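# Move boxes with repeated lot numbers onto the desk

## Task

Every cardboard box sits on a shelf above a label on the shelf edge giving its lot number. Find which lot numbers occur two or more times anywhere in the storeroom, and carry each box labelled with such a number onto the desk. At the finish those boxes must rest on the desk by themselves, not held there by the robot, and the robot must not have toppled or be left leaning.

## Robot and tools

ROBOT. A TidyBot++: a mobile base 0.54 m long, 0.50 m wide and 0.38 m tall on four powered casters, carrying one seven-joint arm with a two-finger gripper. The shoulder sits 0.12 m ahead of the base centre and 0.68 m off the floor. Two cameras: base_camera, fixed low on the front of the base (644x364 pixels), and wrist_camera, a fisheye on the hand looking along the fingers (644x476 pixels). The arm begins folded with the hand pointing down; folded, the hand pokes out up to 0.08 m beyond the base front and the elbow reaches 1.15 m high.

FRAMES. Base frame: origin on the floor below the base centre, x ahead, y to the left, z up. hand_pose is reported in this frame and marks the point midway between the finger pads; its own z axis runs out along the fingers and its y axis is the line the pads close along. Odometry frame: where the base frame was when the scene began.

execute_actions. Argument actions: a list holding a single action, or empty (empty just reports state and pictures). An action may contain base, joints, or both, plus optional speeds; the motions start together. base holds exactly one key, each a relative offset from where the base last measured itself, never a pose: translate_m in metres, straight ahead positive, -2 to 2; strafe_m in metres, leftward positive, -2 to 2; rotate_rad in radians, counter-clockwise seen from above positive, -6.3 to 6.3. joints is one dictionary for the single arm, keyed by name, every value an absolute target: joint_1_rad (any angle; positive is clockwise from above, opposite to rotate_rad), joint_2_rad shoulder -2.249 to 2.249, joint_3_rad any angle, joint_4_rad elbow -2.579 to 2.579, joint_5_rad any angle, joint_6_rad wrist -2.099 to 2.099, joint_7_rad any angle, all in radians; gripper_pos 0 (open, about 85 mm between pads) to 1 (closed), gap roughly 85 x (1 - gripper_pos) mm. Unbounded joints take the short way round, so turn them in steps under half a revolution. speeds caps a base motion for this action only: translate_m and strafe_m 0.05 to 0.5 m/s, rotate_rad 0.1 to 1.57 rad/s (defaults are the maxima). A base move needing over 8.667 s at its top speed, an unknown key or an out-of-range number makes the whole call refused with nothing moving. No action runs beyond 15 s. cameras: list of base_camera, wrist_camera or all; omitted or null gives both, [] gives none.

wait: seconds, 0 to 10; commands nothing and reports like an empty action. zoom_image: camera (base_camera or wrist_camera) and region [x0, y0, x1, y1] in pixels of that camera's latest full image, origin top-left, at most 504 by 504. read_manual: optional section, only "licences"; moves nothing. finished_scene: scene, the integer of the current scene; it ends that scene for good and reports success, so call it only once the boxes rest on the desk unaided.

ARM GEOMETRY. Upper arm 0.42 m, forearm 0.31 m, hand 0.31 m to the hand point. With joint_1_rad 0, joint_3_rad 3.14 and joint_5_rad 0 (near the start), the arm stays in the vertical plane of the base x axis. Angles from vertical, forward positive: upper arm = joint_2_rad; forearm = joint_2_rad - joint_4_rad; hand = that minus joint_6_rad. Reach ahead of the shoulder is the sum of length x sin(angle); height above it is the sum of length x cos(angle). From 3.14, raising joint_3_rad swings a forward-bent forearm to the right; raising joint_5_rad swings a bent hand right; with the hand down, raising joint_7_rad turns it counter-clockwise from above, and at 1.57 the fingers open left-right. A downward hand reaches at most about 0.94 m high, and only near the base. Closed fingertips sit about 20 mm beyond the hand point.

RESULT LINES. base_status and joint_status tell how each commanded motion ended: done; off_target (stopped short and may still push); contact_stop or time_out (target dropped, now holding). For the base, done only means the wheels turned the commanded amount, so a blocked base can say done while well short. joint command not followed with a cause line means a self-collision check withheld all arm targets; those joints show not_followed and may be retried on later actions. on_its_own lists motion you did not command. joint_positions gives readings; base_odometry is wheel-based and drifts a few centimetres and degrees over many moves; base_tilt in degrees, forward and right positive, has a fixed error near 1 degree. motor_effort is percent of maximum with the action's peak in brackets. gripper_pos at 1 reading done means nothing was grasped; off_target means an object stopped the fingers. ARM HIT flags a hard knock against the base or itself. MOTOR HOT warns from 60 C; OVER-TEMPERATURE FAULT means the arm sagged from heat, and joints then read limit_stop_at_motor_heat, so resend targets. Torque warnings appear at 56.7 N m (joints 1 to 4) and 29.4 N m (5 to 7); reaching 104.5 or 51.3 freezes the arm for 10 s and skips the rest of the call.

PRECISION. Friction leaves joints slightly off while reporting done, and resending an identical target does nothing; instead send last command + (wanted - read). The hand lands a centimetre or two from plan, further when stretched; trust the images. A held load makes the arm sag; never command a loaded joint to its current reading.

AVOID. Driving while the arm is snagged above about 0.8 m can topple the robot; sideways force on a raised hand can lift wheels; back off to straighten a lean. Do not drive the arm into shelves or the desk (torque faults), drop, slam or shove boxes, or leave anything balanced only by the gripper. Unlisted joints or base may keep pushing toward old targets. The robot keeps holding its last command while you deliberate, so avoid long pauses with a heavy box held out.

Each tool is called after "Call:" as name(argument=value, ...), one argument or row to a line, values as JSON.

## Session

Call:
execute_actions(
  actions=[],
)

Scene clock: 0.00 s.
base_odometry: x=+0.000 y=+0.000 heading=+0.000 (m, m, rad; odometry frame)
base_tilt: forward=-0.3 right=+0.2 (deg)
base_status: not commanded
joint_positions: joint_1_rad=+0.003 joint_2_rad=-0.332 joint_3_rad=+3.145 joint_4_rad=-2.545 joint_5_rad=-0.053 joint_6_rad=-0.884 joint_7_rad=+1.587 gripper_pos=+0.000
joint_status: not commanded
motor_effort: joint_1_rad=+0 joint_2_rad=-2 joint_3_rad=+2 joint_4_rad=+13 joint_5_rad=+0 joint_6_rad=+0 joint_7_rad=+0 (%)
hand_pose: x=+0.2478 y=+0.0133 z=+0.5806 quat_wxyz=(-0.021, +0.999, -0.011, +0.023) (m; base frame)
pictures: base_camera, wrist_camera
camera_calibration (this result's frames):
wrist_camera: T_world_to_cam=[[-0.0158386, -0.997424, -0.0699675, 0.0628963], [-0.998383, 0.0195969, -0.0533587, 0.338458], [0.0545923, 0.0690092, -0.996121, 0.701395], [0, 0, 0, 1]] pos_world=[0.300616, 0.0076988, 0.721135]
Images, in order (width x height): base_camera 644x364, wrist_camera 644x476.

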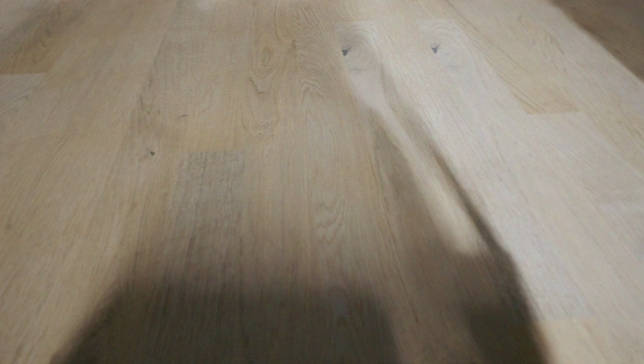

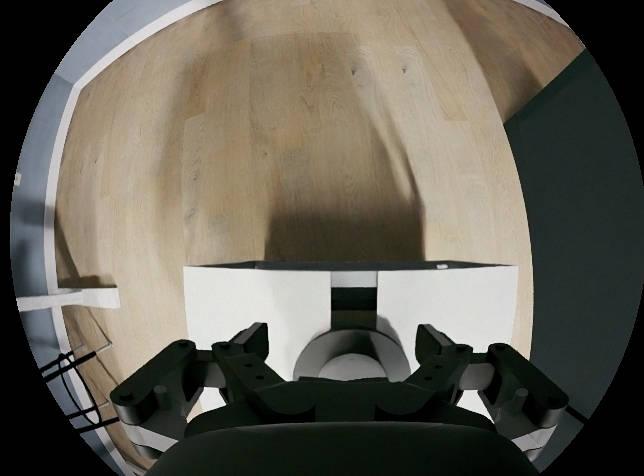

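Call:
execute_actions(
  actions=[
    {"joints":{"joint_1_rad":-0.0,"joint_2_rad":-0.6,"joint_3_rad":3.14,"joint_4_rad":-1.3,"joint_5_rad":0.0,"joint_6_rad":-1.2,"joint_7_rad":1.57}},
  ],
  cameras=["wrist_camera"],
)

Call:
execute_actions(
  actions=[
    {"joints":{"joint_1_rad":-2.5}},
  ],
  cameras=["wrist_camera"],
)

Scene clock: 2.77 s.
base_odometry: x=+0.000 y=+0.000 heading=+0.000 (m, m, rad; odometry frame)
base_tilt: forward=-0.3 right=+0.2 (deg)
base_status: not commanded
joint_positions: joint_1_rad=+0.003 joint_2_rad=-0.581 joint_3_rad=+3.145 joint_4_rad=-1.311 joint_5_rad=-0.021 joint_6_rad=-1.176 joint_7_rad=+1.587 gripper_pos=+0.000
joint_status: all done
motor_effort: joint_1_rad=+0(1) joint_2_rad=+3(7) joint_3_rad=+1(1) joint_4_rad=+15(20) joint_5_rad=+0(0) joint_6_rad=+8(8) joint_7_rad=+0(0) (%)
hand_pose: x=+0.3916 y=+0.0047 z=+1.1654 quat_wxyz=(-0.005, +0.815, +0.006, +0.579) (m; base frame)
pictures: wrist_camera
camera_calibration (this result's frames):
wrist_camera: T_world_to_cam=[[0.0425332, -0.99908, -0.00548006, -0.000464108], [-0.320504, -0.00844908, -0.947209, 1.28976], [0.946292, 0.0420443, -0.320569, 0.140239], [0, 0, 0, 1]] pos_world=[0.280685, 0.00453733, 1.26663]
Images, in order (width x height): wrist_camera 644x476.

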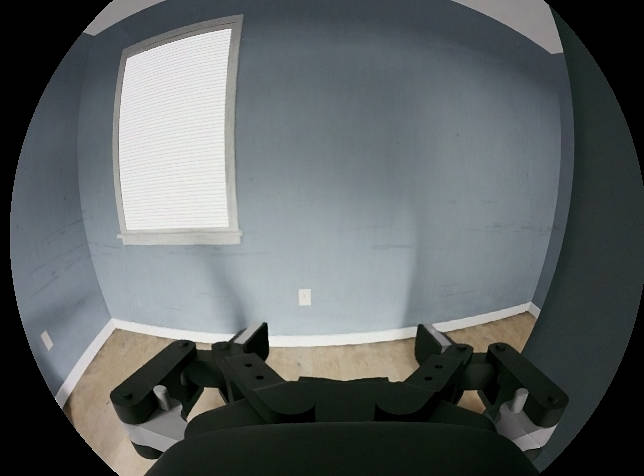

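Scene clock: 6.23 s.
base_odometry: x=+0.000 y=+0.000 heading=+0.000 (m, m, rad; odometry frame)
base_tilt: forward=-0.3 right=+0.2 (deg)
base_status: not commanded
joint_positions: joint_1_rad=-2.477 joint_2_rad=-0.581 joint_3_rad=+3.145 joint_4_rad=-1.311 joint_5_rad=-0.020 joint_6_rad=-1.176 joint_7_rad=+1.587 gripper_pos=+0.000
joint_status: all done
motor_effort: joint_1_rad=+1(0) joint_2_rad=+3(3) joint_3_rad=+1(1) joint_4_rad=+15(15) joint_5_rad=+0(1) joint_6_rad=+8(8) joint_7_rad=+0(0) (%)
hand_pose: x=-0.0988 y=+0.1640 z=+1.1654 quat_wxyz=(-0.549, +0.259, +0.773, +0.184) (m; base frame)
pictures: wrist_camera
camera_calibration (this result's frames):
wrist_camera: T_world_to_cam=[[0.580913, 0.813952, -0.00471389, -0.0655208], [0.258372, -0.189884, -0.9472, 1.22086], [-0.771871, 0.549022, -0.320609, 0.344752], [0, 0, 0, 1]] pos_world=[-0.0112703, 0.0958761, 1.26662]
Images, in order (width x height): wrist_camera 644x476.

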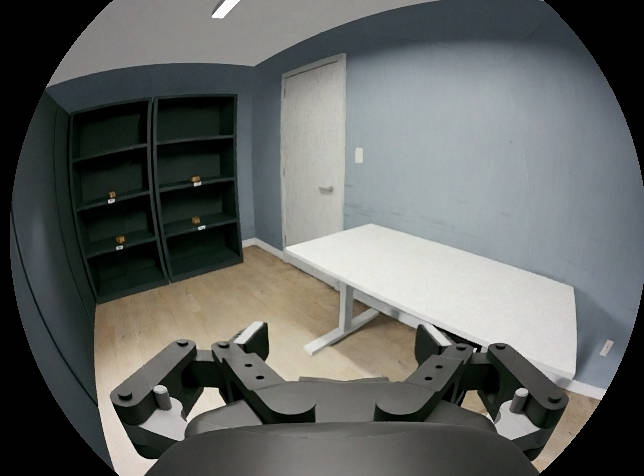

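Call:
zoom_image(
  camera="wrist_camera",
  region=[90, 165, 220, 260],
)

Region (90, 165, 220, 260) of wrist_camera's 644x476 image, scaled by 3.877; it fills the top 368 rows of this view, and the rest is white.

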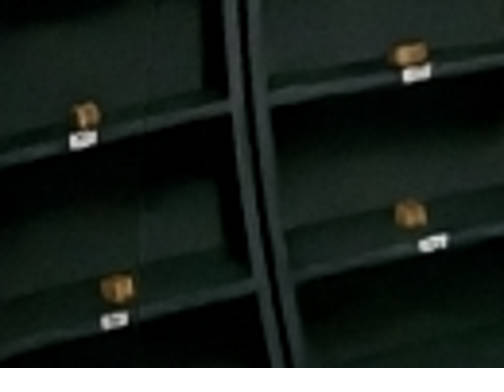

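Call:
execute_actions(
  actions=[
    {"base":{"translate_m":-1.3},"joints":{"joint_1_rad":-3.26,"joint_2_rad":0.6,"joint_4_rad":-1.5,"joint_5_rad":0.02,"joint_6_rad":0.35}},
  ],
  cameras=["wrist_camera"],
)

Scene clock: 11.77 s.
base_odometry: x=-1.300 y=-0.001 heading=+0.000 (m, m, rad; odometry frame)
base_tilt: forward=-0.3 right=+0.2 (deg)
base_status: done
joint_positions: joint_1_rad=-3.243 joint_2_rad=+0.587 joint_3_rad=+3.145 joint_4_rad=-1.485 joint_5_rad=+0.000 joint_6_rad=+0.328 joint_7_rad=+1.587 gripper_pos=+0.000
joint_status: all done
motor_effort: joint_1_rad=+0(1) joint_2_rad=-42(44) joint_3_rad=-1(2) joint_4_rad=+18(21) joint_5_rad=+1(0) joint_6_rad=+8(9) joint_7_rad=+0(0) (%)
hand_pose: x=-0.6923 y=-0.0818 z=+0.8277 quat_wxyz=(-0.643, -0.045, +0.764, -0.026) (m; base frame)
pictures: wrist_camera
camera_calibration (this result's frames):
wrist_camera: T_world_to_cam=[[-0.128893, 0.9915, 0.0177069, -0.0176653], [0.160253, 0.038447, -0.986327, 0.990809], [-0.978624, -0.124293, -0.163846, -0.414582], [0, 0, 0, 1]] pos_world=[-0.566776, -0.0721081, 0.909647]
Images, in order (width x height): wrist_camera 644x476.

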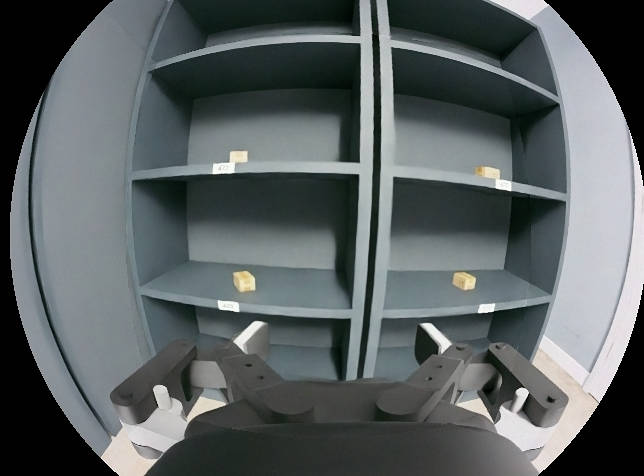

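Call:
zoom_image(
  camera="wrist_camera",
  region=[200, 145, 270, 185],
)

Call:
zoom_image(
  camera="wrist_camera",
  region=[200, 265, 270, 320],
)

Call:
zoom_image(
  camera="wrist_camera",
  region=[465, 155, 525, 200],
)

Call:
zoom_image(
  camera="wrist_camera",
  region=[445, 265, 510, 320],
)

Region (200, 145, 270, 185) of wrist_camera's 644x476 image, scaled by 7.200; it fills the top 288 rows of this view, and the rest is white.

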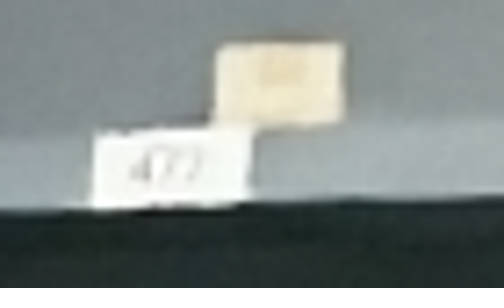

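Region (200, 265, 270, 320) of wrist_camera's 644x476 image, scaled by 7.200; it fills the top 396 rows of this view, and the rest is white.

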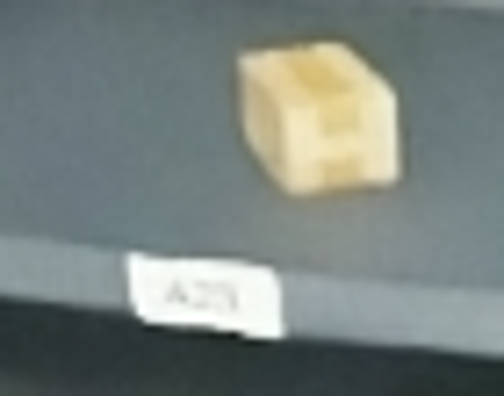

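Region (465, 155, 525, 200) of wrist_camera's 644x476 image, scaled by 8.400; it fills the top 378 rows of this view, and the rest is white.

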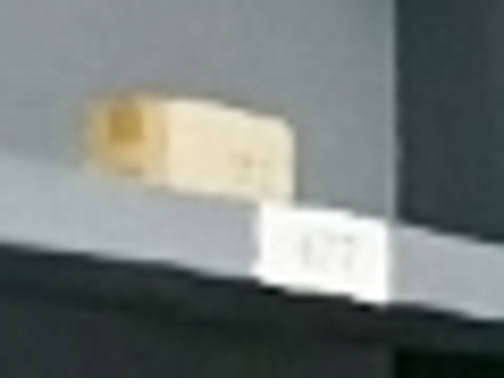

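Region (445, 265, 510, 320) of wrist_camera's 644x476 image, scaled by 7.754; it fills the top 426 rows of this view, and the rest is white.

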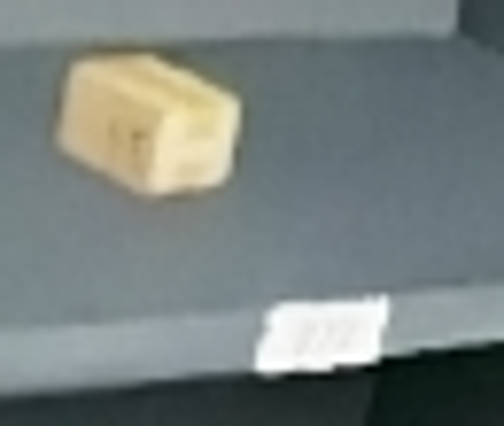

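Call:
execute_actions(
  actions=[
    {"base":{"translate_m":-0.42},"joints":{"joint_1_rad":-2.74,"joint_2_rad":0.7,"joint_4_rad":-1.62,"joint_6_rad":0.55}},
  ],
  cameras=["wrist_camera"],
)

Scene clock: 14.63 s.
base_odometry: x=-1.720 y=-0.001 heading=+0.001 (m, m, rad; odometry frame)
base_tilt: forward=-0.3 right=+0.2 (deg)
base_status: done
joint_positions: joint_1_rad=-2.756 joint_2_rad=+0.687 joint_3_rad=+3.145 joint_4_rad=-1.604 joint_5_rad=+0.002 joint_6_rad=+0.527 joint_7_rad=+1.587 gripper_pos=+0.000
joint_status: all done
motor_effort: joint_1_rad=+0(4) joint_2_rad=-43(45) joint_3_rad=+0(3) joint_4_rad=+17(19) joint_5_rad=+0(1) joint_6_rad=+8(9) joint_7_rad=+0(0) (%)
hand_pose: x=-0.6303 y=+0.3043 z=+0.7403 quat_wxyz=(-0.623, +0.141, +0.759, +0.129) (m; base frame)
pictures: wrist_camera
camera_calibration (this result's frames):
wrist_camera: T_world_to_cam=[[0.34819, 0.937239, 0.0186322, -0.0744394], [0.178405, -0.0467395, -0.982846, 0.914657], [-0.920291, 0.345541, -0.183482, -0.411946], [0, 0, 0, 1]] pos_world=[-0.51637, 0.254862, 0.824769]
Images, in order (width x height): wrist_camera 644x476.

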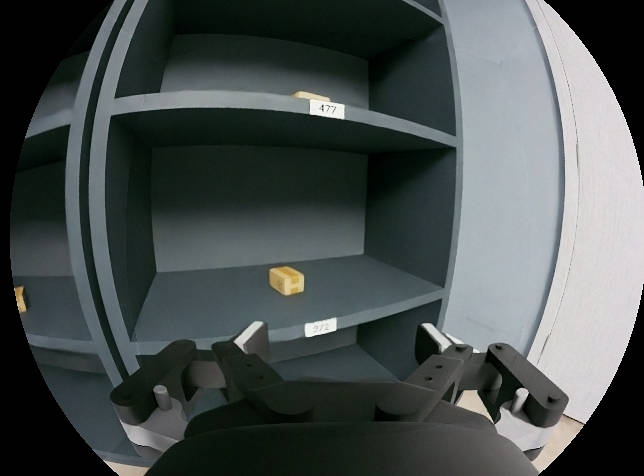

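Call:
zoom_image(
  camera="wrist_camera",
  region=[260, 260, 350, 345],
)

Call:
execute_actions(
  actions=[
    {"joints":{"joint_1_rad":-3.6}},
  ],
  cameras=["wrist_camera"],
)

Region (260, 260, 350, 345) of wrist_camera's 644x476 image, scaled by 5.600.

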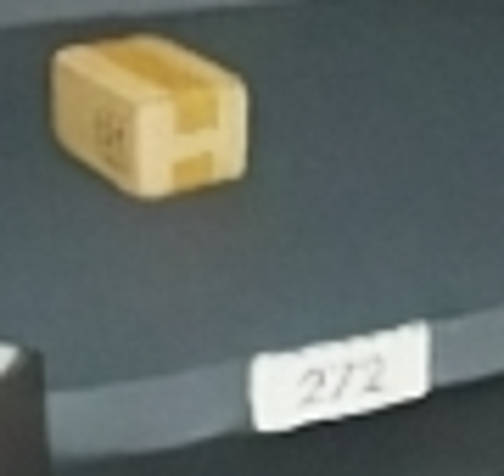

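Scene clock: 22.87 s.
base_odometry: x=-1.720 y=-0.001 heading=+0.001 (m, m, rad; odometry frame)
base_tilt: forward=-0.3 right=+0.3 (deg)
base_status: not commanded
joint_positions: joint_1_rad=-3.585 joint_2_rad=+0.687 joint_3_rad=+3.139 joint_4_rad=-1.604 joint_5_rad=+0.002 joint_6_rad=+0.527 joint_7_rad=+1.587 gripper_pos=+0.000
joint_status: all done
motor_effort: joint_1_rad=+0(5) joint_2_rad=-43(44) joint_3_rad=-1(2) joint_4_rad=+17(17) joint_5_rad=+0(0) joint_6_rad=+8(8) joint_7_rad=+0(0) (%)
hand_pose: x=-0.6102 y=-0.3496 z=+0.7404 quat_wxyz=(-0.621, -0.177, +0.751, -0.136) (m; base frame)
pictures: wrist_camera
camera_calibration (this result's frames):
wrist_camera: T_world_to_cam=[[-0.459691, 0.887945, 0.0153961, 0.0235836], [0.155922, 0.0977639, -0.982919, 0.91741], [-0.874284, -0.449439, -0.183391, -0.417411], [0, 0, 0, 1]] pos_world=[-0.497139, -0.298231, 0.824827]
Images, in order (width x height): wrist_camera 644x476.

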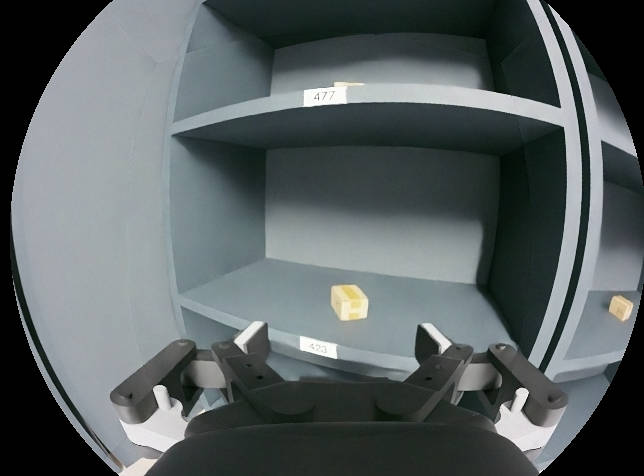

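Call:
zoom_image(
  camera="wrist_camera",
  region=[285, 325, 355, 370],
)

Region (285, 325, 355, 370) of wrist_camera's 644x476 image, scaled by 7.200; it fills the top 324 rows of this view, and the rest is white.

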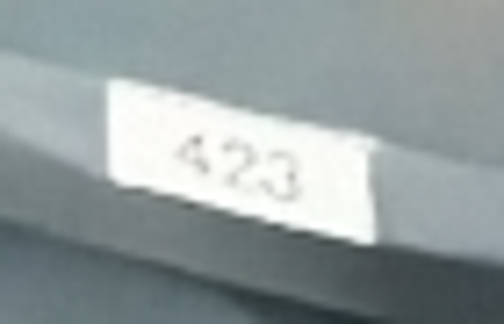

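Call:
execute_actions(
  actions=[
    {"base":{"rotate_rad":0.472},"joints":{"joint_1_rad":-3.125,"joint_2_rad":0.36,"joint_4_rad":-0.82,"joint_6_rad":-0.905,"joint_7_rad":1.555}},
  ],
  cameras=["wrist_camera"],
)

Scene clock: 26.53 s.
base_odometry: x=-1.720 y=-0.002 heading=+0.473 (m, m, rad; odometry frame)
base_tilt: forward=-0.3 right=+0.2 (deg)
base_status: done
joint_positions: joint_1_rad=-3.145 joint_2_rad=+0.370 joint_3_rad=+3.139 joint_4_rad=-0.830 joint_5_rad=+0.003 joint_6_rad=-0.884 joint_7_rad=+1.579 gripper_pos=+0.000
joint_status: all done
motor_effort: joint_1_rad=+1(5) joint_2_rad=-36(47) joint_3_rad=+0(3) joint_4_rad=+19(21) joint_5_rad=+0(0) joint_6_rad=+7(9) joint_7_rad=+0(0) (%)
hand_pose: x=-0.5971 y=-0.0043 z=+1.0353 quat_wxyz=(-0.504, -0.006, +0.863, +0.002) (m; base frame)
pictures: wrist_camera
camera_calibration (this result's frames):
wrist_camera: T_world_to_cam=[[-0.0347344, 0.999396, -0.00112612, -0.0101883], [0.483386, 0.015814, -0.875264, 1.25519], [-0.874718, -0.0309461, -0.483644, 0.115693], [0, 0, 0, 1]] pos_world=[-0.505899, -0.00608728, 1.15457]
Images, in order (width x height): wrist_camera 644x476.

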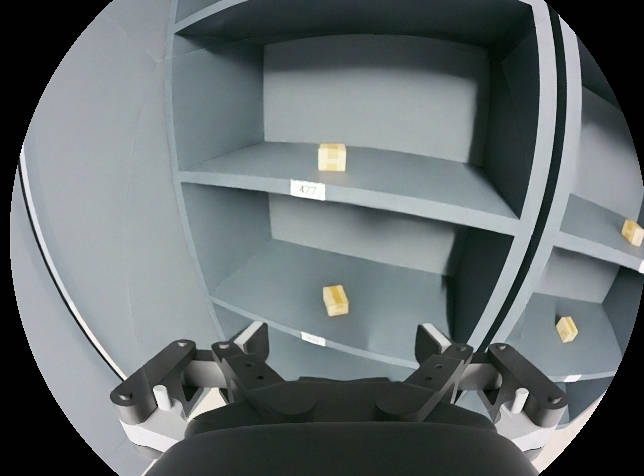

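Call:
execute_actions(
  actions=[
    {"base":{"translate_m":-0.38},"joints":{"joint_1_rad":-3.175}},
  ],
  cameras=["wrist_camera"],
)

Scene clock: 28.93 s.
base_odometry: x=-2.059 y=-0.175 heading=+0.473 (m, m, rad; odometry frame)
base_tilt: forward=-0.3 right=+0.2 (deg)
base_status: done
joint_positions: joint_1_rad=-3.161 joint_2_rad=+0.369 joint_3_rad=+3.139 joint_4_rad=-0.830 joint_5_rad=+0.003 joint_6_rad=-0.885 joint_7_rad=+1.579 gripper_pos=+0.000
joint_status: all done
motor_effort: joint_1_rad=+1(1) joint_2_rad=-36(41) joint_3_rad=+0(1) joint_4_rad=+19(20) joint_5_rad=+0(0) joint_6_rad=+7(8) joint_7_rad=+0(0) (%)
hand_pose: x=-0.5967 y=-0.0159 z=+1.0353 quat_wxyz=(-0.504, -0.013, +0.863, -0.002) (m; base frame)
pictures: wrist_camera
camera_calibration (this result's frames):
wrist_camera: T_world_to_cam=[[-0.0508656, 0.998705, -0.00114323, -0.00823238], [0.483632, 0.0236306, -0.874953, 1.25512], [-0.873792, -0.0450579, -0.484207, 0.116645], [0, 0, 0, 1]] pos_world=[-0.505508, -0.0161816, 1.15464]
Images, in order (width x height): wrist_camera 644x476.

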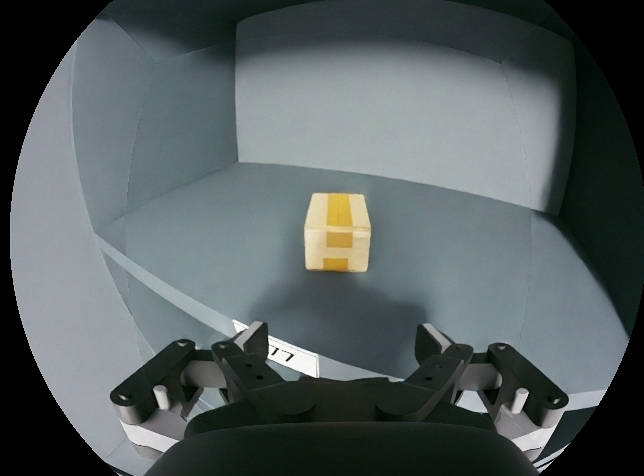

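Call:
execute_actions(
  actions=[
    {"base":{"translate_m":-0.165},"joints":{"joint_2_rad":0.405},"speeds":{"translate_m":0.2}},
  ],
  cameras=["wrist_camera"],
)

Scene clock: 32.00 s.
base_odometry: x=-2.206 y=-0.250 heading=+0.474 (m, m, rad; odometry frame)
base_tilt: forward=-0.4 right=+0.2 (deg)
base_status: done
joint_positions: joint_1_rad=-3.161 joint_2_rad=+0.392 joint_3_rad=+3.139 joint_4_rad=-0.830 joint_5_rad=+0.003 joint_6_rad=-0.886 joint_7_rad=+1.579 gripper_pos=+0.000
joint_status: all done
motor_effort: joint_1_rad=+0(0) joint_2_rad=-37(39) joint_3_rad=+0(1) joint_4_rad=+19(20) joint_5_rad=+0(1) joint_6_rad=+7(8) joint_7_rad=+0(0) (%)
hand_pose: x=-0.6046 y=-0.0160 z=+1.0186 quat_wxyz=(-0.494, -0.013, +0.869, -0.002) (m; base frame)
pictures: wrist_camera
camera_calibration (this result's frames):
wrist_camera: T_world_to_cam=[[-0.0508293, 0.998706, -0.00188172, -0.00772849], [0.503993, 0.0240241, -0.863374, 1.24486], [-0.862211, -0.0448331, -0.504561, 0.129339], [0, 0, 0, 1]] pos_world=[-0.516278, -0.0163895, 1.14003]
Images, in order (width x height): wrist_camera 644x476.

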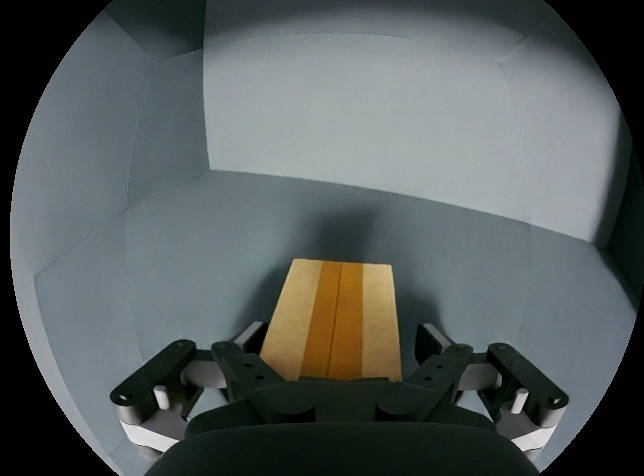

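Call:
execute_actions(
  actions=[
    {"joints":{"gripper_pos":1.0}},
  ],
  cameras=["wrist_camera"],
)

Scene clock: 33.33 s.
base_odometry: x=-2.206 y=-0.250 heading=+0.474 (m, m, rad; odometry frame)
base_tilt: forward=-0.3 right=+0.2 (deg)
base_status: not commanded
joint_positions: joint_1_rad=-3.161 joint_2_rad=+0.392 joint_3_rad=+3.139 joint_4_rad=-0.829 joint_5_rad=+0.003 joint_6_rad=-0.886 joint_7_rad=+1.579 gripper_pos=+0.346
joint_status: gripper_pos off_target (ended at +0.346, target +1.000)
motor_effort: joint_1_rad=+1(1) joint_2_rad=-36(37) joint_3_rad=+0(0) joint_4_rad=+19(20) joint_5_rad=+1(1) joint_6_rad=+8(8) joint_7_rad=+0(0) (%)
hand_pose: x=-0.6047 y=-0.0160 z=+1.0193 quat_wxyz=(-0.495, -0.013, +0.869, -0.002) (m; base frame)
pictures: wrist_camera
camera_calibration (this result's frames):
wrist_camera: T_world_to_cam=[[-0.0505869, 0.998717, -0.00212758, -0.00735317], [0.502974, 0.023636, -0.863979, 1.24551], [-0.86282, -0.0447761, -0.503524, 0.128215], [0, 0, 0, 1]] pos_world=[-0.516203, -0.0163541, 1.14063]
Images, in order (width x height): wrist_camera 644x476.

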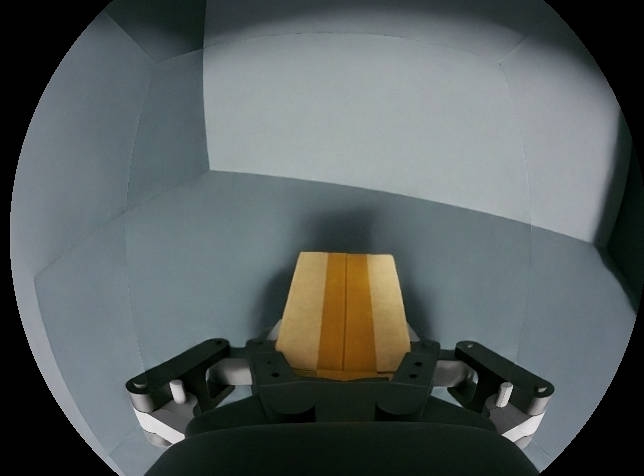

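Call:
execute_actions(
  actions=[
    {"base":{"translate_m":0.82},"joints":{"joint_2_rad":0.28}},
  ],
  cameras=["wrist_camera"],
)

Scene clock: 39.43 s.
base_odometry: x=-1.476 y=+0.124 heading=+0.474 (m, m, rad; odometry frame)
base_tilt: forward=-0.3 right=+0.2 (deg)
base_status: done
joint_positions: joint_1_rad=-3.161 joint_2_rad=+0.292 joint_3_rad=+3.139 joint_4_rad=-0.828 joint_5_rad=+0.003 joint_6_rad=-0.891 joint_7_rad=+1.578 gripper_pos=+0.346
joint_status: all done
motor_effort: joint_1_rad=+1(2) joint_2_rad=-33(43) joint_3_rad=+0(2) joint_4_rad=+20(22) joint_5_rad=+0(0) joint_6_rad=+9(9) joint_7_rad=+0(0) (%)
hand_pose: x=-0.5664 y=-0.0153 z=+1.0893 quat_wxyz=(-0.536, -0.013, +0.844, -0.002) (m; base frame)
pictures: wrist_camera
camera_calibration (this result's frames):
wrist_camera: T_world_to_cam=[[-0.0504994, 0.998723, 0.00134435, -0.0097271], [0.417828, 0.0223496, -0.908251, 1.28668], [-0.907122, -0.0453044, -0.418423, 0.0787214], [0, 0, 0, 1]] pos_world=[-0.466691, -0.0154756, 1.20158]
Images, in order (width x height): wrist_camera 644x476.

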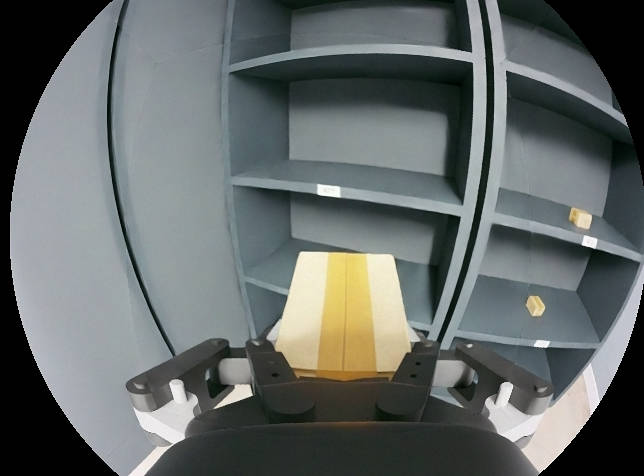

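Call:
execute_actions(
  actions=[
    {"base":{"rotate_rad":1.886},"joints":{"joint_1_rad":-4.865,"joint_2_rad":0.36,"joint_4_rad":-1.40,"joint_6_rad":-0.30},"speeds":{"rotate_rad":1.1}},
  ],
)

Scene clock: 42.77 s.
base_odometry: x=-1.476 y=+0.124 heading=+2.361 (m, m, rad; odometry frame)
base_tilt: forward=-0.3 right=+0.3 (deg)
base_status: done
joint_positions: joint_1_rad=-4.857 joint_2_rad=+0.364 joint_3_rad=+3.134 joint_4_rad=-1.390 joint_5_rad=+0.007 joint_6_rad=-0.330 joint_7_rad=+1.578 gripper_pos=+0.346
joint_status: all done
motor_effort: joint_1_rad=+1(6) joint_2_rad=-37(44) joint_3_rad=+0(4) joint_4_rad=+21(21) joint_5_rad=+1(1) joint_6_rad=+8(9) joint_7_rad=+0(0) (%)
hand_pose: x=+0.2294 y=-0.7218 z=+0.8648 quat_wxyz=(-0.331, -0.658, +0.559, -0.380) (m; base frame)
pictures: base_camera, wrist_camera
camera_calibration (this result's frames):
wrist_camera: T_world_to_cam=[[-0.983329, -0.18183, 0.00126276, 0.0983], [-0.0890238, 0.475358, -0.875277, 1.18078], [0.158551, -0.860797, -0.483621, -0.101999], [0, 0, 0, 1]] pos_world=[0.217951, -0.63122, 0.984056]
Images, in order (width x height): base_camera 644x364, wrist_camera 644x476.

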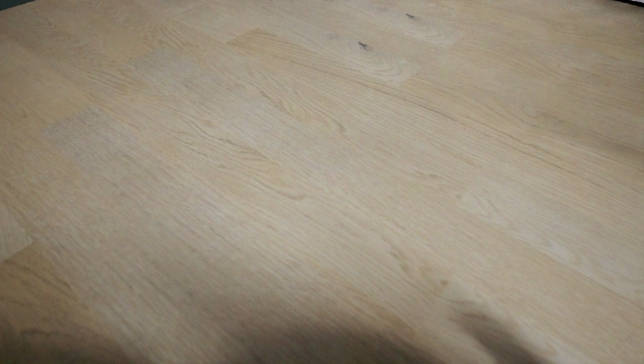

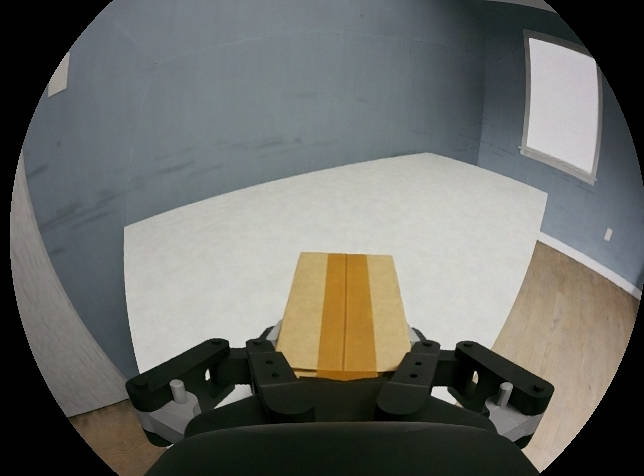

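Call:
execute_actions(
  actions=[
    {"base":{"strafe_m":-0.08},"joints":{"joint_2_rad":0.535,"joint_6_rad":-0.16}},
  ],
  cameras=["wrist_camera"],
)

Scene clock: 44.70 s.
base_odometry: x=-1.419 y=+0.181 heading=+2.361 (m, m, rad; odometry frame)
base_tilt: forward=-0.3 right=+0.3 (deg)
base_status: done
joint_positions: joint_1_rad=-4.857 joint_2_rad=+0.551 joint_3_rad=+3.134 joint_4_rad=-1.402 joint_5_rad=+0.007 joint_6_rad=-0.189 joint_7_rad=+1.578 gripper_pos=+0.346
joint_status: all done
motor_effort: joint_1_rad=+0(1) joint_2_rad=-42(49) joint_3_rad=+0(1) joint_4_rad=+20(22) joint_5_rad=+1(0) joint_6_rad=+8(9) joint_7_rad=+0(0) (%)
hand_pose: x=+0.2360 y=-0.7648 z=+0.7550 quat_wxyz=(-0.314, -0.669, +0.568, -0.362) (m; base frame)
pictures: wrist_camera
camera_calibration (this result's frames):
wrist_camera: T_world_to_cam=[[-0.98323, -0.182355, -0.00213523, 0.0992488], [-0.0954709, 0.52467, -0.845936, 1.12282], [0.155381, -0.831546, -0.533281, -0.132593], [0, 0, 0, 1]] pos_world=[0.225383, -0.681268, 0.879335]
Images, in order (width x height): wrist_camera 644x476.

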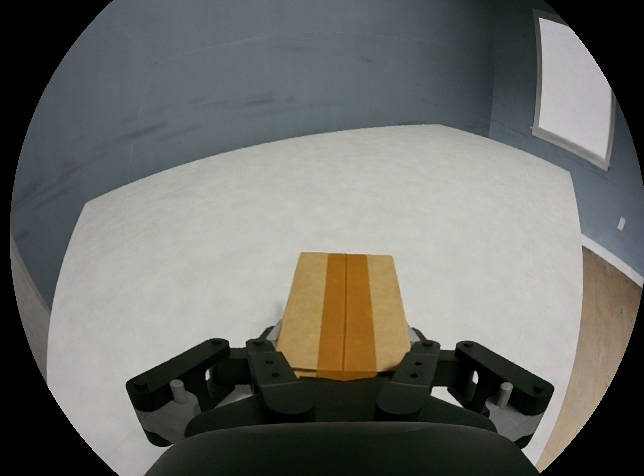

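Call:
execute_actions(
  actions=[
    {"joints":{"joint_2_rad":0.585,"joint_6_rad":-0.135}},
  ],
  cameras=["wrist_camera"],
)

Scene clock: 45.90 s.
base_odometry: x=-1.419 y=+0.181 heading=+2.361 (m, m, rad; odometry frame)
base_tilt: forward=-0.3 right=+0.2 (deg)
base_status: not commanded
joint_positions: joint_1_rad=-4.857 joint_2_rad=+0.568 joint_3_rad=+3.134 joint_4_rad=-1.402 joint_5_rad=+0.007 joint_6_rad=-0.157 joint_7_rad=+1.578 gripper_pos=+0.346
joint_status: all done
motor_effort: joint_1_rad=+0(0) joint_2_rad=-42(43) joint_3_rad=+0(0) joint_4_rad=+19(20) joint_5_rad=+0(1) joint_6_rad=+8(8) joint_7_rad=+0(0) (%)
hand_pose: x=+0.2370 y=-0.7713 z=+0.7502 quat_wxyz=(-0.318, -0.666, +0.566, -0.367) (m; base frame)
pictures: wrist_camera
camera_calibration (this result's frames):
wrist_camera: T_world_to_cam=[[-0.98321, -0.18247, -0.00184886, 0.098748], [-0.0934439, 0.512158, -0.853793, 1.11802], [0.156739, -0.839285, -0.520609, -0.156462], [0, 0, 0, 1]] pos_world=[0.226086, -0.685901, 0.873287]
Images, in order (width x height): wrist_camera 644x476.

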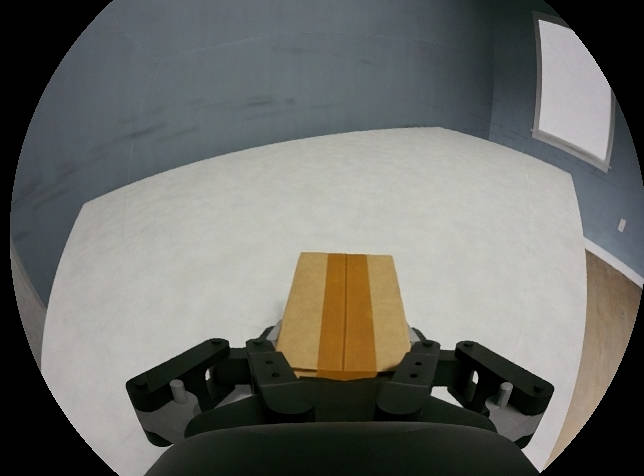

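Call:
execute_actions(
  actions=[
    {"joints":{"joint_2_rad":0.568,"gripper_pos":0.0}},
  ],
  cameras=["wrist_camera"],
)

Scene clock: 47.23 s.
base_odometry: x=-1.419 y=+0.181 heading=+2.361 (m, m, rad; odometry frame)
base_tilt: forward=-0.3 right=+0.3 (deg)
base_status: not commanded
joint_positions: joint_1_rad=-4.857 joint_2_rad=+0.568 joint_3_rad=+3.134 joint_4_rad=-1.402 joint_5_rad=+0.007 joint_6_rad=-0.157 joint_7_rad=+1.578 gripper_pos=+0.000
joint_status: all done
motor_effort: joint_1_rad=+1(1) joint_2_rad=-41(42) joint_3_rad=+0(0) joint_4_rad=+19(19) joint_5_rad=+1(0) joint_6_rad=+7(8) joint_7_rad=+0(0) (%)
hand_pose: x=+0.2370 y=-0.7713 z=+0.7502 quat_wxyz=(-0.318, -0.666, +0.566, -0.367) (m; base frame)
pictures: wrist_camera
camera_calibration (this result's frames):
wrist_camera: T_world_to_cam=[[-0.98321, -0.18247, -0.00184885, 0.0987481], [-0.0934436, 0.512157, -0.853793, 1.11802], [0.156738, -0.839285, -0.520609, -0.156462], [0, 0, 0, 1]] pos_world=[0.226086, -0.685901, 0.873287]
Images, in order (width x height): wrist_camera 644x476.

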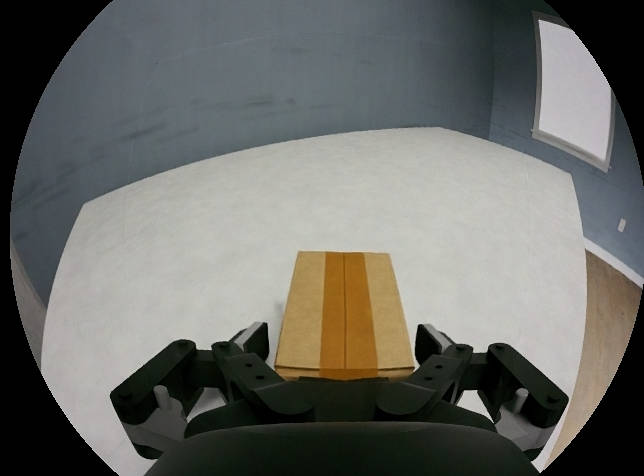

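Call:
execute_actions(
  actions=[
    {"base":{"strafe_m":0.13},"joints":{"joint_2_rad":0.37}},
  ],
  cameras=[],
)

Call:
execute_actions(
  actions=[
    {"base":{"strafe_m":0.70},"joints":{"joint_1_rad":-6.30,"joint_3_rad":3.155,"joint_4_rad":-0.75,"joint_6_rad":-0.925}},
  ],
)

Scene clock: 49.23 s.
base_odometry: x=-1.511 y=+0.089 heading=+2.362 (m, m, rad; odometry frame)
base_tilt: forward=-0.3 right=+0.3 (deg)
base_status: done
joint_positions: joint_1_rad=-4.857 joint_2_rad=+0.361 joint_3_rad=+3.134 joint_4_rad=-1.402 joint_5_rad=+0.007 joint_6_rad=-0.154 joint_7_rad=+1.578 gripper_pos=+0.000
joint_status: all done
motor_effort: joint_1_rad=+0(3) joint_2_rad=-36(47) joint_3_rad=+1(3) joint_4_rad=+20(21) joint_5_rad=+1(0) joint_6_rad=+8(9) joint_7_rad=+0(0) (%)
hand_pose: x=+0.2327 y=-0.7412 z=+0.9099 quat_wxyz=(-0.377, -0.624, +0.529, -0.434) (m; base frame)
pictures: none
No camera images: the call's "cameras" was empty. Leave "cameras" out to get every camera's image.

Scene clock: 52.13 s.
base_odometry: x=-2.003 y=-0.410 heading=+2.363 (m, m, rad; odometry frame)
base_tilt: forward=-0.3 right=+0.2 (deg)
base_status: done
joint_positions: joint_1_rad=-6.294 joint_2_rad=+0.364 joint_3_rad=+3.145 joint_4_rad=-0.766 joint_5_rad=+0.007 joint_6_rad=-0.902 joint_7_rad=+1.578 gripper_pos=+0.000
joint_status: all done
motor_effort: joint_1_rad=+1(4) joint_2_rad=-35(40) joint_3_rad=+0(2) joint_4_rad=+19(21) joint_5_rad=+1(1) joint_6_rad=+8(8) joint_7_rad=+0(0) (%)
hand_pose: x=+0.8318 y=+0.0054 z=+1.0710 quat_wxyz=(-0.004, -0.850, -0.007, -0.527) (m; base frame)
pictures: base_camera, wrist_camera
camera_calibration (this result's frames):
wrist_camera: T_world_to_cam=[[0.0345439, -0.999385, 0.00601058, -0.0246871], [-0.436462, -0.0204961, -0.899489, 1.38685], [0.899059, 0.0284484, -0.436902, -0.142587], [0, 0, 0, 1]] pos_world=[0.734354, 0.00780956, 1.18531]
Images, in order (width x height): base_camera 644x364, wrist_camera 644x476.

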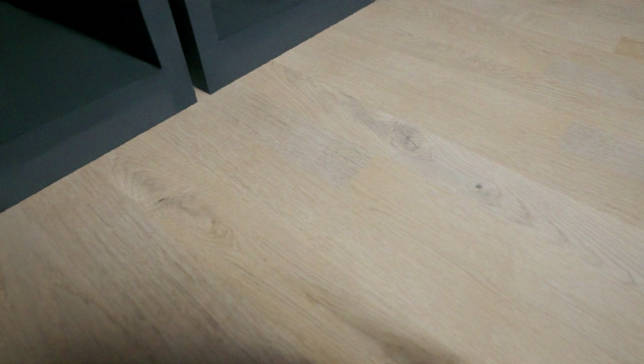

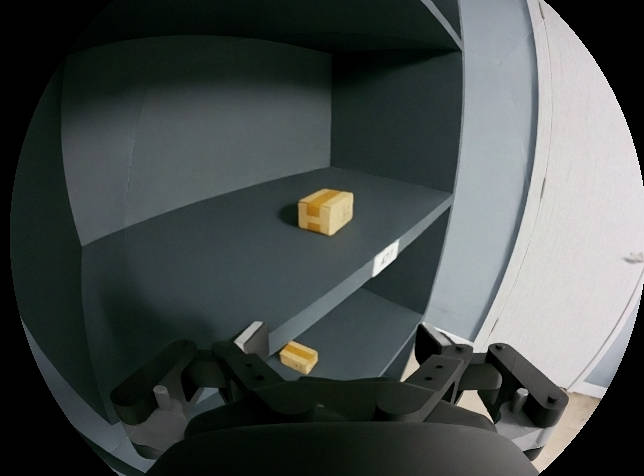

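Call:
zoom_image(
  camera="wrist_camera",
  region=[280, 175, 380, 250],
)

Region (280, 175, 380, 250) of wrist_camera's 644x476 image, scaled by 5.040; it fills the top 378 rows of this view, and the rest is white.

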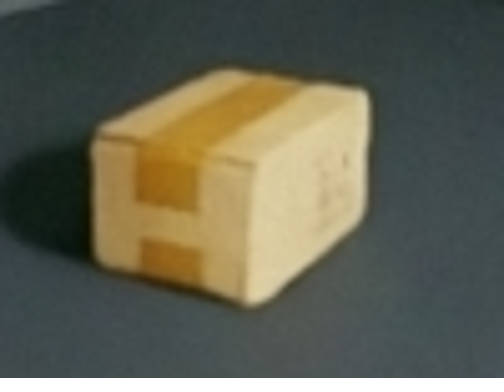

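Call:
execute_actions(
  actions=[
    {"base":{"strafe_m":0.033},"joints":{"joint_2_rad":0.495,"joint_4_rad":-0.63,"joint_6_rad":-0.97}},
  ],
  cameras=[],
)

Call:
execute_actions(
  actions=[
    {"base":{"translate_m":0.19}},
  ],
)

Scene clock: 54.60 s.
base_odometry: x=-2.026 y=-0.434 heading=+2.363 (m, m, rad; odometry frame)
base_tilt: forward=-0.3 right=+0.2 (deg)
base_status: done
joint_positions: joint_1_rad=-6.301 joint_2_rad=+0.484 joint_3_rad=+3.147 joint_4_rad=-0.643 joint_5_rad=+0.007 joint_6_rad=-0.948 joint_7_rad=+1.578 gripper_pos=+0.000
joint_status: all done
motor_effort: joint_1_rad=+1(4) joint_2_rad=-39(42) joint_3_rad=+1(1) joint_4_rad=+19(21) joint_5_rad=+1(1) joint_6_rad=+8(8) joint_7_rad=+0(0) (%)
hand_pose: x=+0.8714 y=+0.0101 z=+1.0383 quat_wxyz=(-0.003, -0.861, -0.010, -0.508) (m; base frame)
pictures: none
No camera images: the call's "cameras" was empty. Leave "cameras" out to get every camera's image.

Scene clock: 56.20 s.
base_odometry: x=-2.161 y=-0.300 heading=+2.363 (m, m, rad; odometry frame)
base_tilt: forward=-0.3 right=+0.2 (deg)
base_status: done
joint_positions: joint_1_rad=-6.301 joint_2_rad=+0.492 joint_3_rad=+3.147 joint_4_rad=-0.643 joint_5_rad=+0.007 joint_6_rad=-0.950 joint_7_rad=+1.578 gripper_pos=+0.000
joint_status: not commanded
motor_effort: joint_1_rad=+0(1) joint_2_rad=-40(43) joint_3_rad=+0(1) joint_4_rad=+19(19) joint_5_rad=+0(0) joint_6_rad=+7(8) joint_7_rad=+0(0) (%)
hand_pose: x=+0.8739 y=+0.0102 z=+1.0322 quat_wxyz=(-0.003, -0.864, -0.010, -0.504) (m; base frame)
pictures: base_camera, wrist_camera
camera_calibration (this result's frames):
wrist_camera: T_world_to_cam=[[0.039726, -0.999192, 0.00602242, -0.0256919], [-0.48389, -0.0245111, -0.874785, 1.38643], [0.874227, 0.0318375, -0.484473, -0.126814], [0, 0, 0, 1]] pos_world=[0.782767, 0.0123494, 1.15155]
Images, in order (width x height): base_camera 644x364, wrist_camera 644x476.

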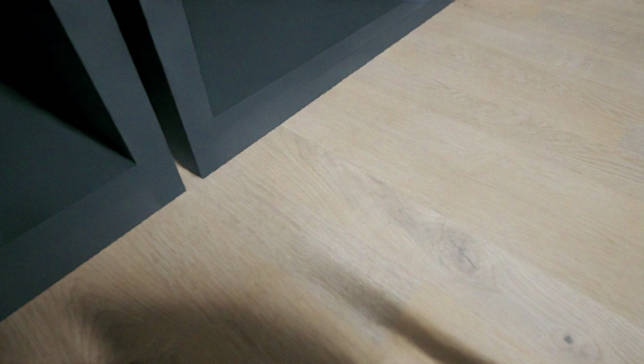

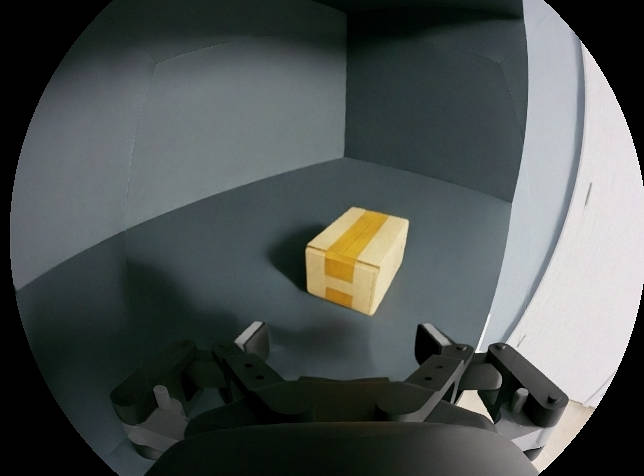

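Call:
execute_actions(
  actions=[
    {"base":{"translate_m":0.06},"joints":{"joint_1_rad":-6.276,"joint_2_rad":0.52},"speeds":{"translate_m":0.1}},
  ],
  cameras=["wrist_camera"],
)

Scene clock: 57.77 s.
base_odometry: x=-2.204 y=-0.258 heading=+2.364 (m, m, rad; odometry frame)
base_tilt: forward=-0.3 right=+0.2 (deg)
base_status: done
joint_positions: joint_1_rad=-6.292 joint_2_rad=+0.506 joint_3_rad=+3.147 joint_4_rad=-0.642 joint_5_rad=+0.007 joint_6_rad=-0.950 joint_7_rad=+1.578 gripper_pos=+0.000
joint_status: all done
motor_effort: joint_1_rad=+0(2) joint_2_rad=-40(42) joint_3_rad=+0(0) joint_4_rad=+19(20) joint_5_rad=+0(1) joint_6_rad=+7(8) joint_7_rad=+0(0) (%)
hand_pose: x=+0.8786 y=+0.0036 z=+1.0223 quat_wxyz=(-0.006, -0.867, -0.006, -0.498) (m; base frame)
pictures: wrist_camera
camera_calibration (this result's frames):
wrist_camera: T_world_to_cam=[[0.031083, -0.9995, 0.00574312, -0.0244719], [-0.495596, -0.0204016, -0.868314, 1.38348], [0.867997, 0.0241436, -0.495982, -0.118205], [0, 0, 0, 1]] pos_world=[0.78901, 0.00661958, 1.14281]
Images, in order (width x height): wrist_camera 644x476.

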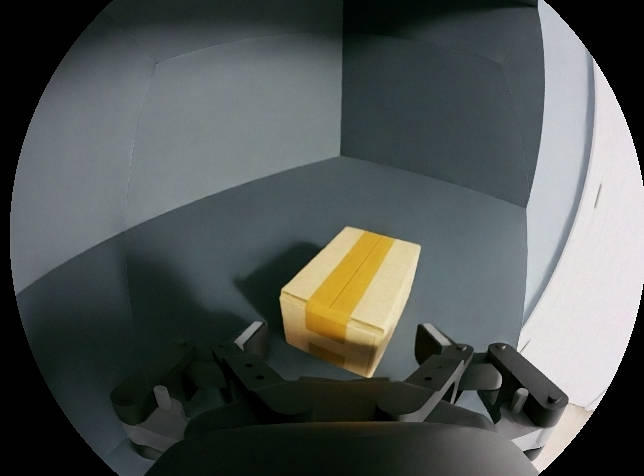

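Call:
execute_actions(
  actions=[
    {"base":{"translate_m":0.058},"speeds":{"translate_m":0.07}},
  ],
)

Scene clock: 59.23 s.
base_odometry: x=-2.246 y=-0.217 heading=+2.364 (m, m, rad; odometry frame)
base_tilt: forward=-0.3 right=+0.2 (deg)
base_status: done
joint_positions: joint_1_rad=-6.292 joint_2_rad=+0.509 joint_3_rad=+3.147 joint_4_rad=-0.642 joint_5_rad=+0.007 joint_6_rad=-0.950 joint_7_rad=+1.578 gripper_pos=+0.000
joint_status: not commanded
motor_effort: joint_1_rad=+0(0) joint_2_rad=-39(42) joint_3_rad=+0(0) joint_4_rad=+19(20) joint_5_rad=+0(1) joint_6_rad=+7(8) joint_7_rad=+0(0) (%)
hand_pose: x=+0.8796 y=+0.0036 z=+1.0200 quat_wxyz=(-0.006, -0.868, -0.006, -0.497) (m; base frame)
pictures: base_camera, wrist_camera
camera_calibration (this result's frames):
wrist_camera: T_world_to_cam=[[0.0310991, -0.9995, 0.00567534, -0.0244259], [-0.498246, -0.0204246, -0.866795, 1.3828], [0.866478, 0.0241288, -0.498632, -0.116159], [0, 0, 0, 1]] pos_world=[0.790386, 0.00663222, 1.14082]
Images, in order (width x height): base_camera 644x364, wrist_camera 644x476.

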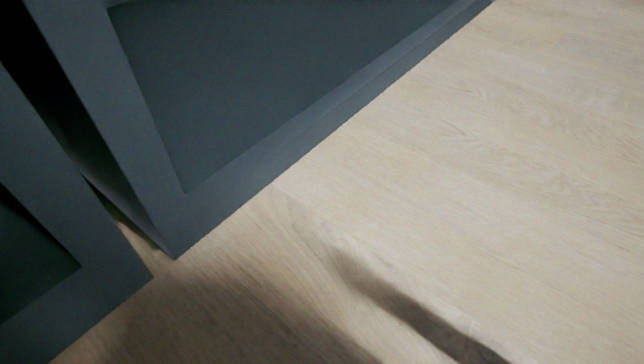

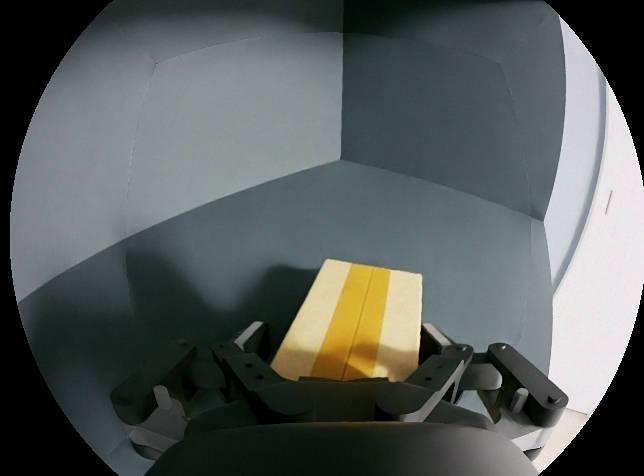

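Call:
execute_actions(
  actions=[
    {"joints":{"gripper_pos":1.0}},
  ],
  cameras=["wrist_camera"],
)

Scene clock: 60.47 s.
base_odometry: x=-2.246 y=-0.217 heading=+2.364 (m, m, rad; odometry frame)
base_tilt: forward=-0.3 right=+0.2 (deg)
base_status: not commanded
joint_positions: joint_1_rad=-6.292 joint_2_rad=+0.509 joint_3_rad=+3.147 joint_4_rad=-0.640 joint_5_rad=+0.007 joint_6_rad=-0.950 joint_7_rad=+1.578 gripper_pos=+0.343
joint_status: gripper_pos off_target (ended at +0.343, target +1.000)
motor_effort: joint_1_rad=+1(0) joint_2_rad=-40(42) joint_3_rad=+0(0) joint_4_rad=+19(20) joint_5_rad=+1(1) joint_6_rad=+8(8) joint_7_rad=+0(1) (%)
hand_pose: x=+0.8798 y=+0.0036 z=+1.0208 quat_wxyz=(-0.006, -0.867, -0.006, -0.498) (m; base frame)
pictures: wrist_camera
camera_calibration (this result's frames):
wrist_camera: T_world_to_cam=[[0.0309757, -0.999505, 0.00551496, -0.0241609], [-0.496933, -0.0201874, -0.867554, 1.38321], [0.867236, 0.0241325, -0.497313, -0.118018], [0, 0, 0, 1]] pos_world=[0.790463, 0.00662259, 1.14145]
Images, in order (width x height): wrist_camera 644x476.

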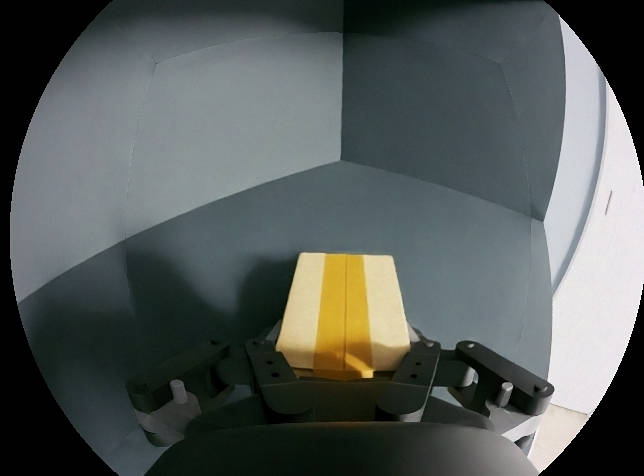

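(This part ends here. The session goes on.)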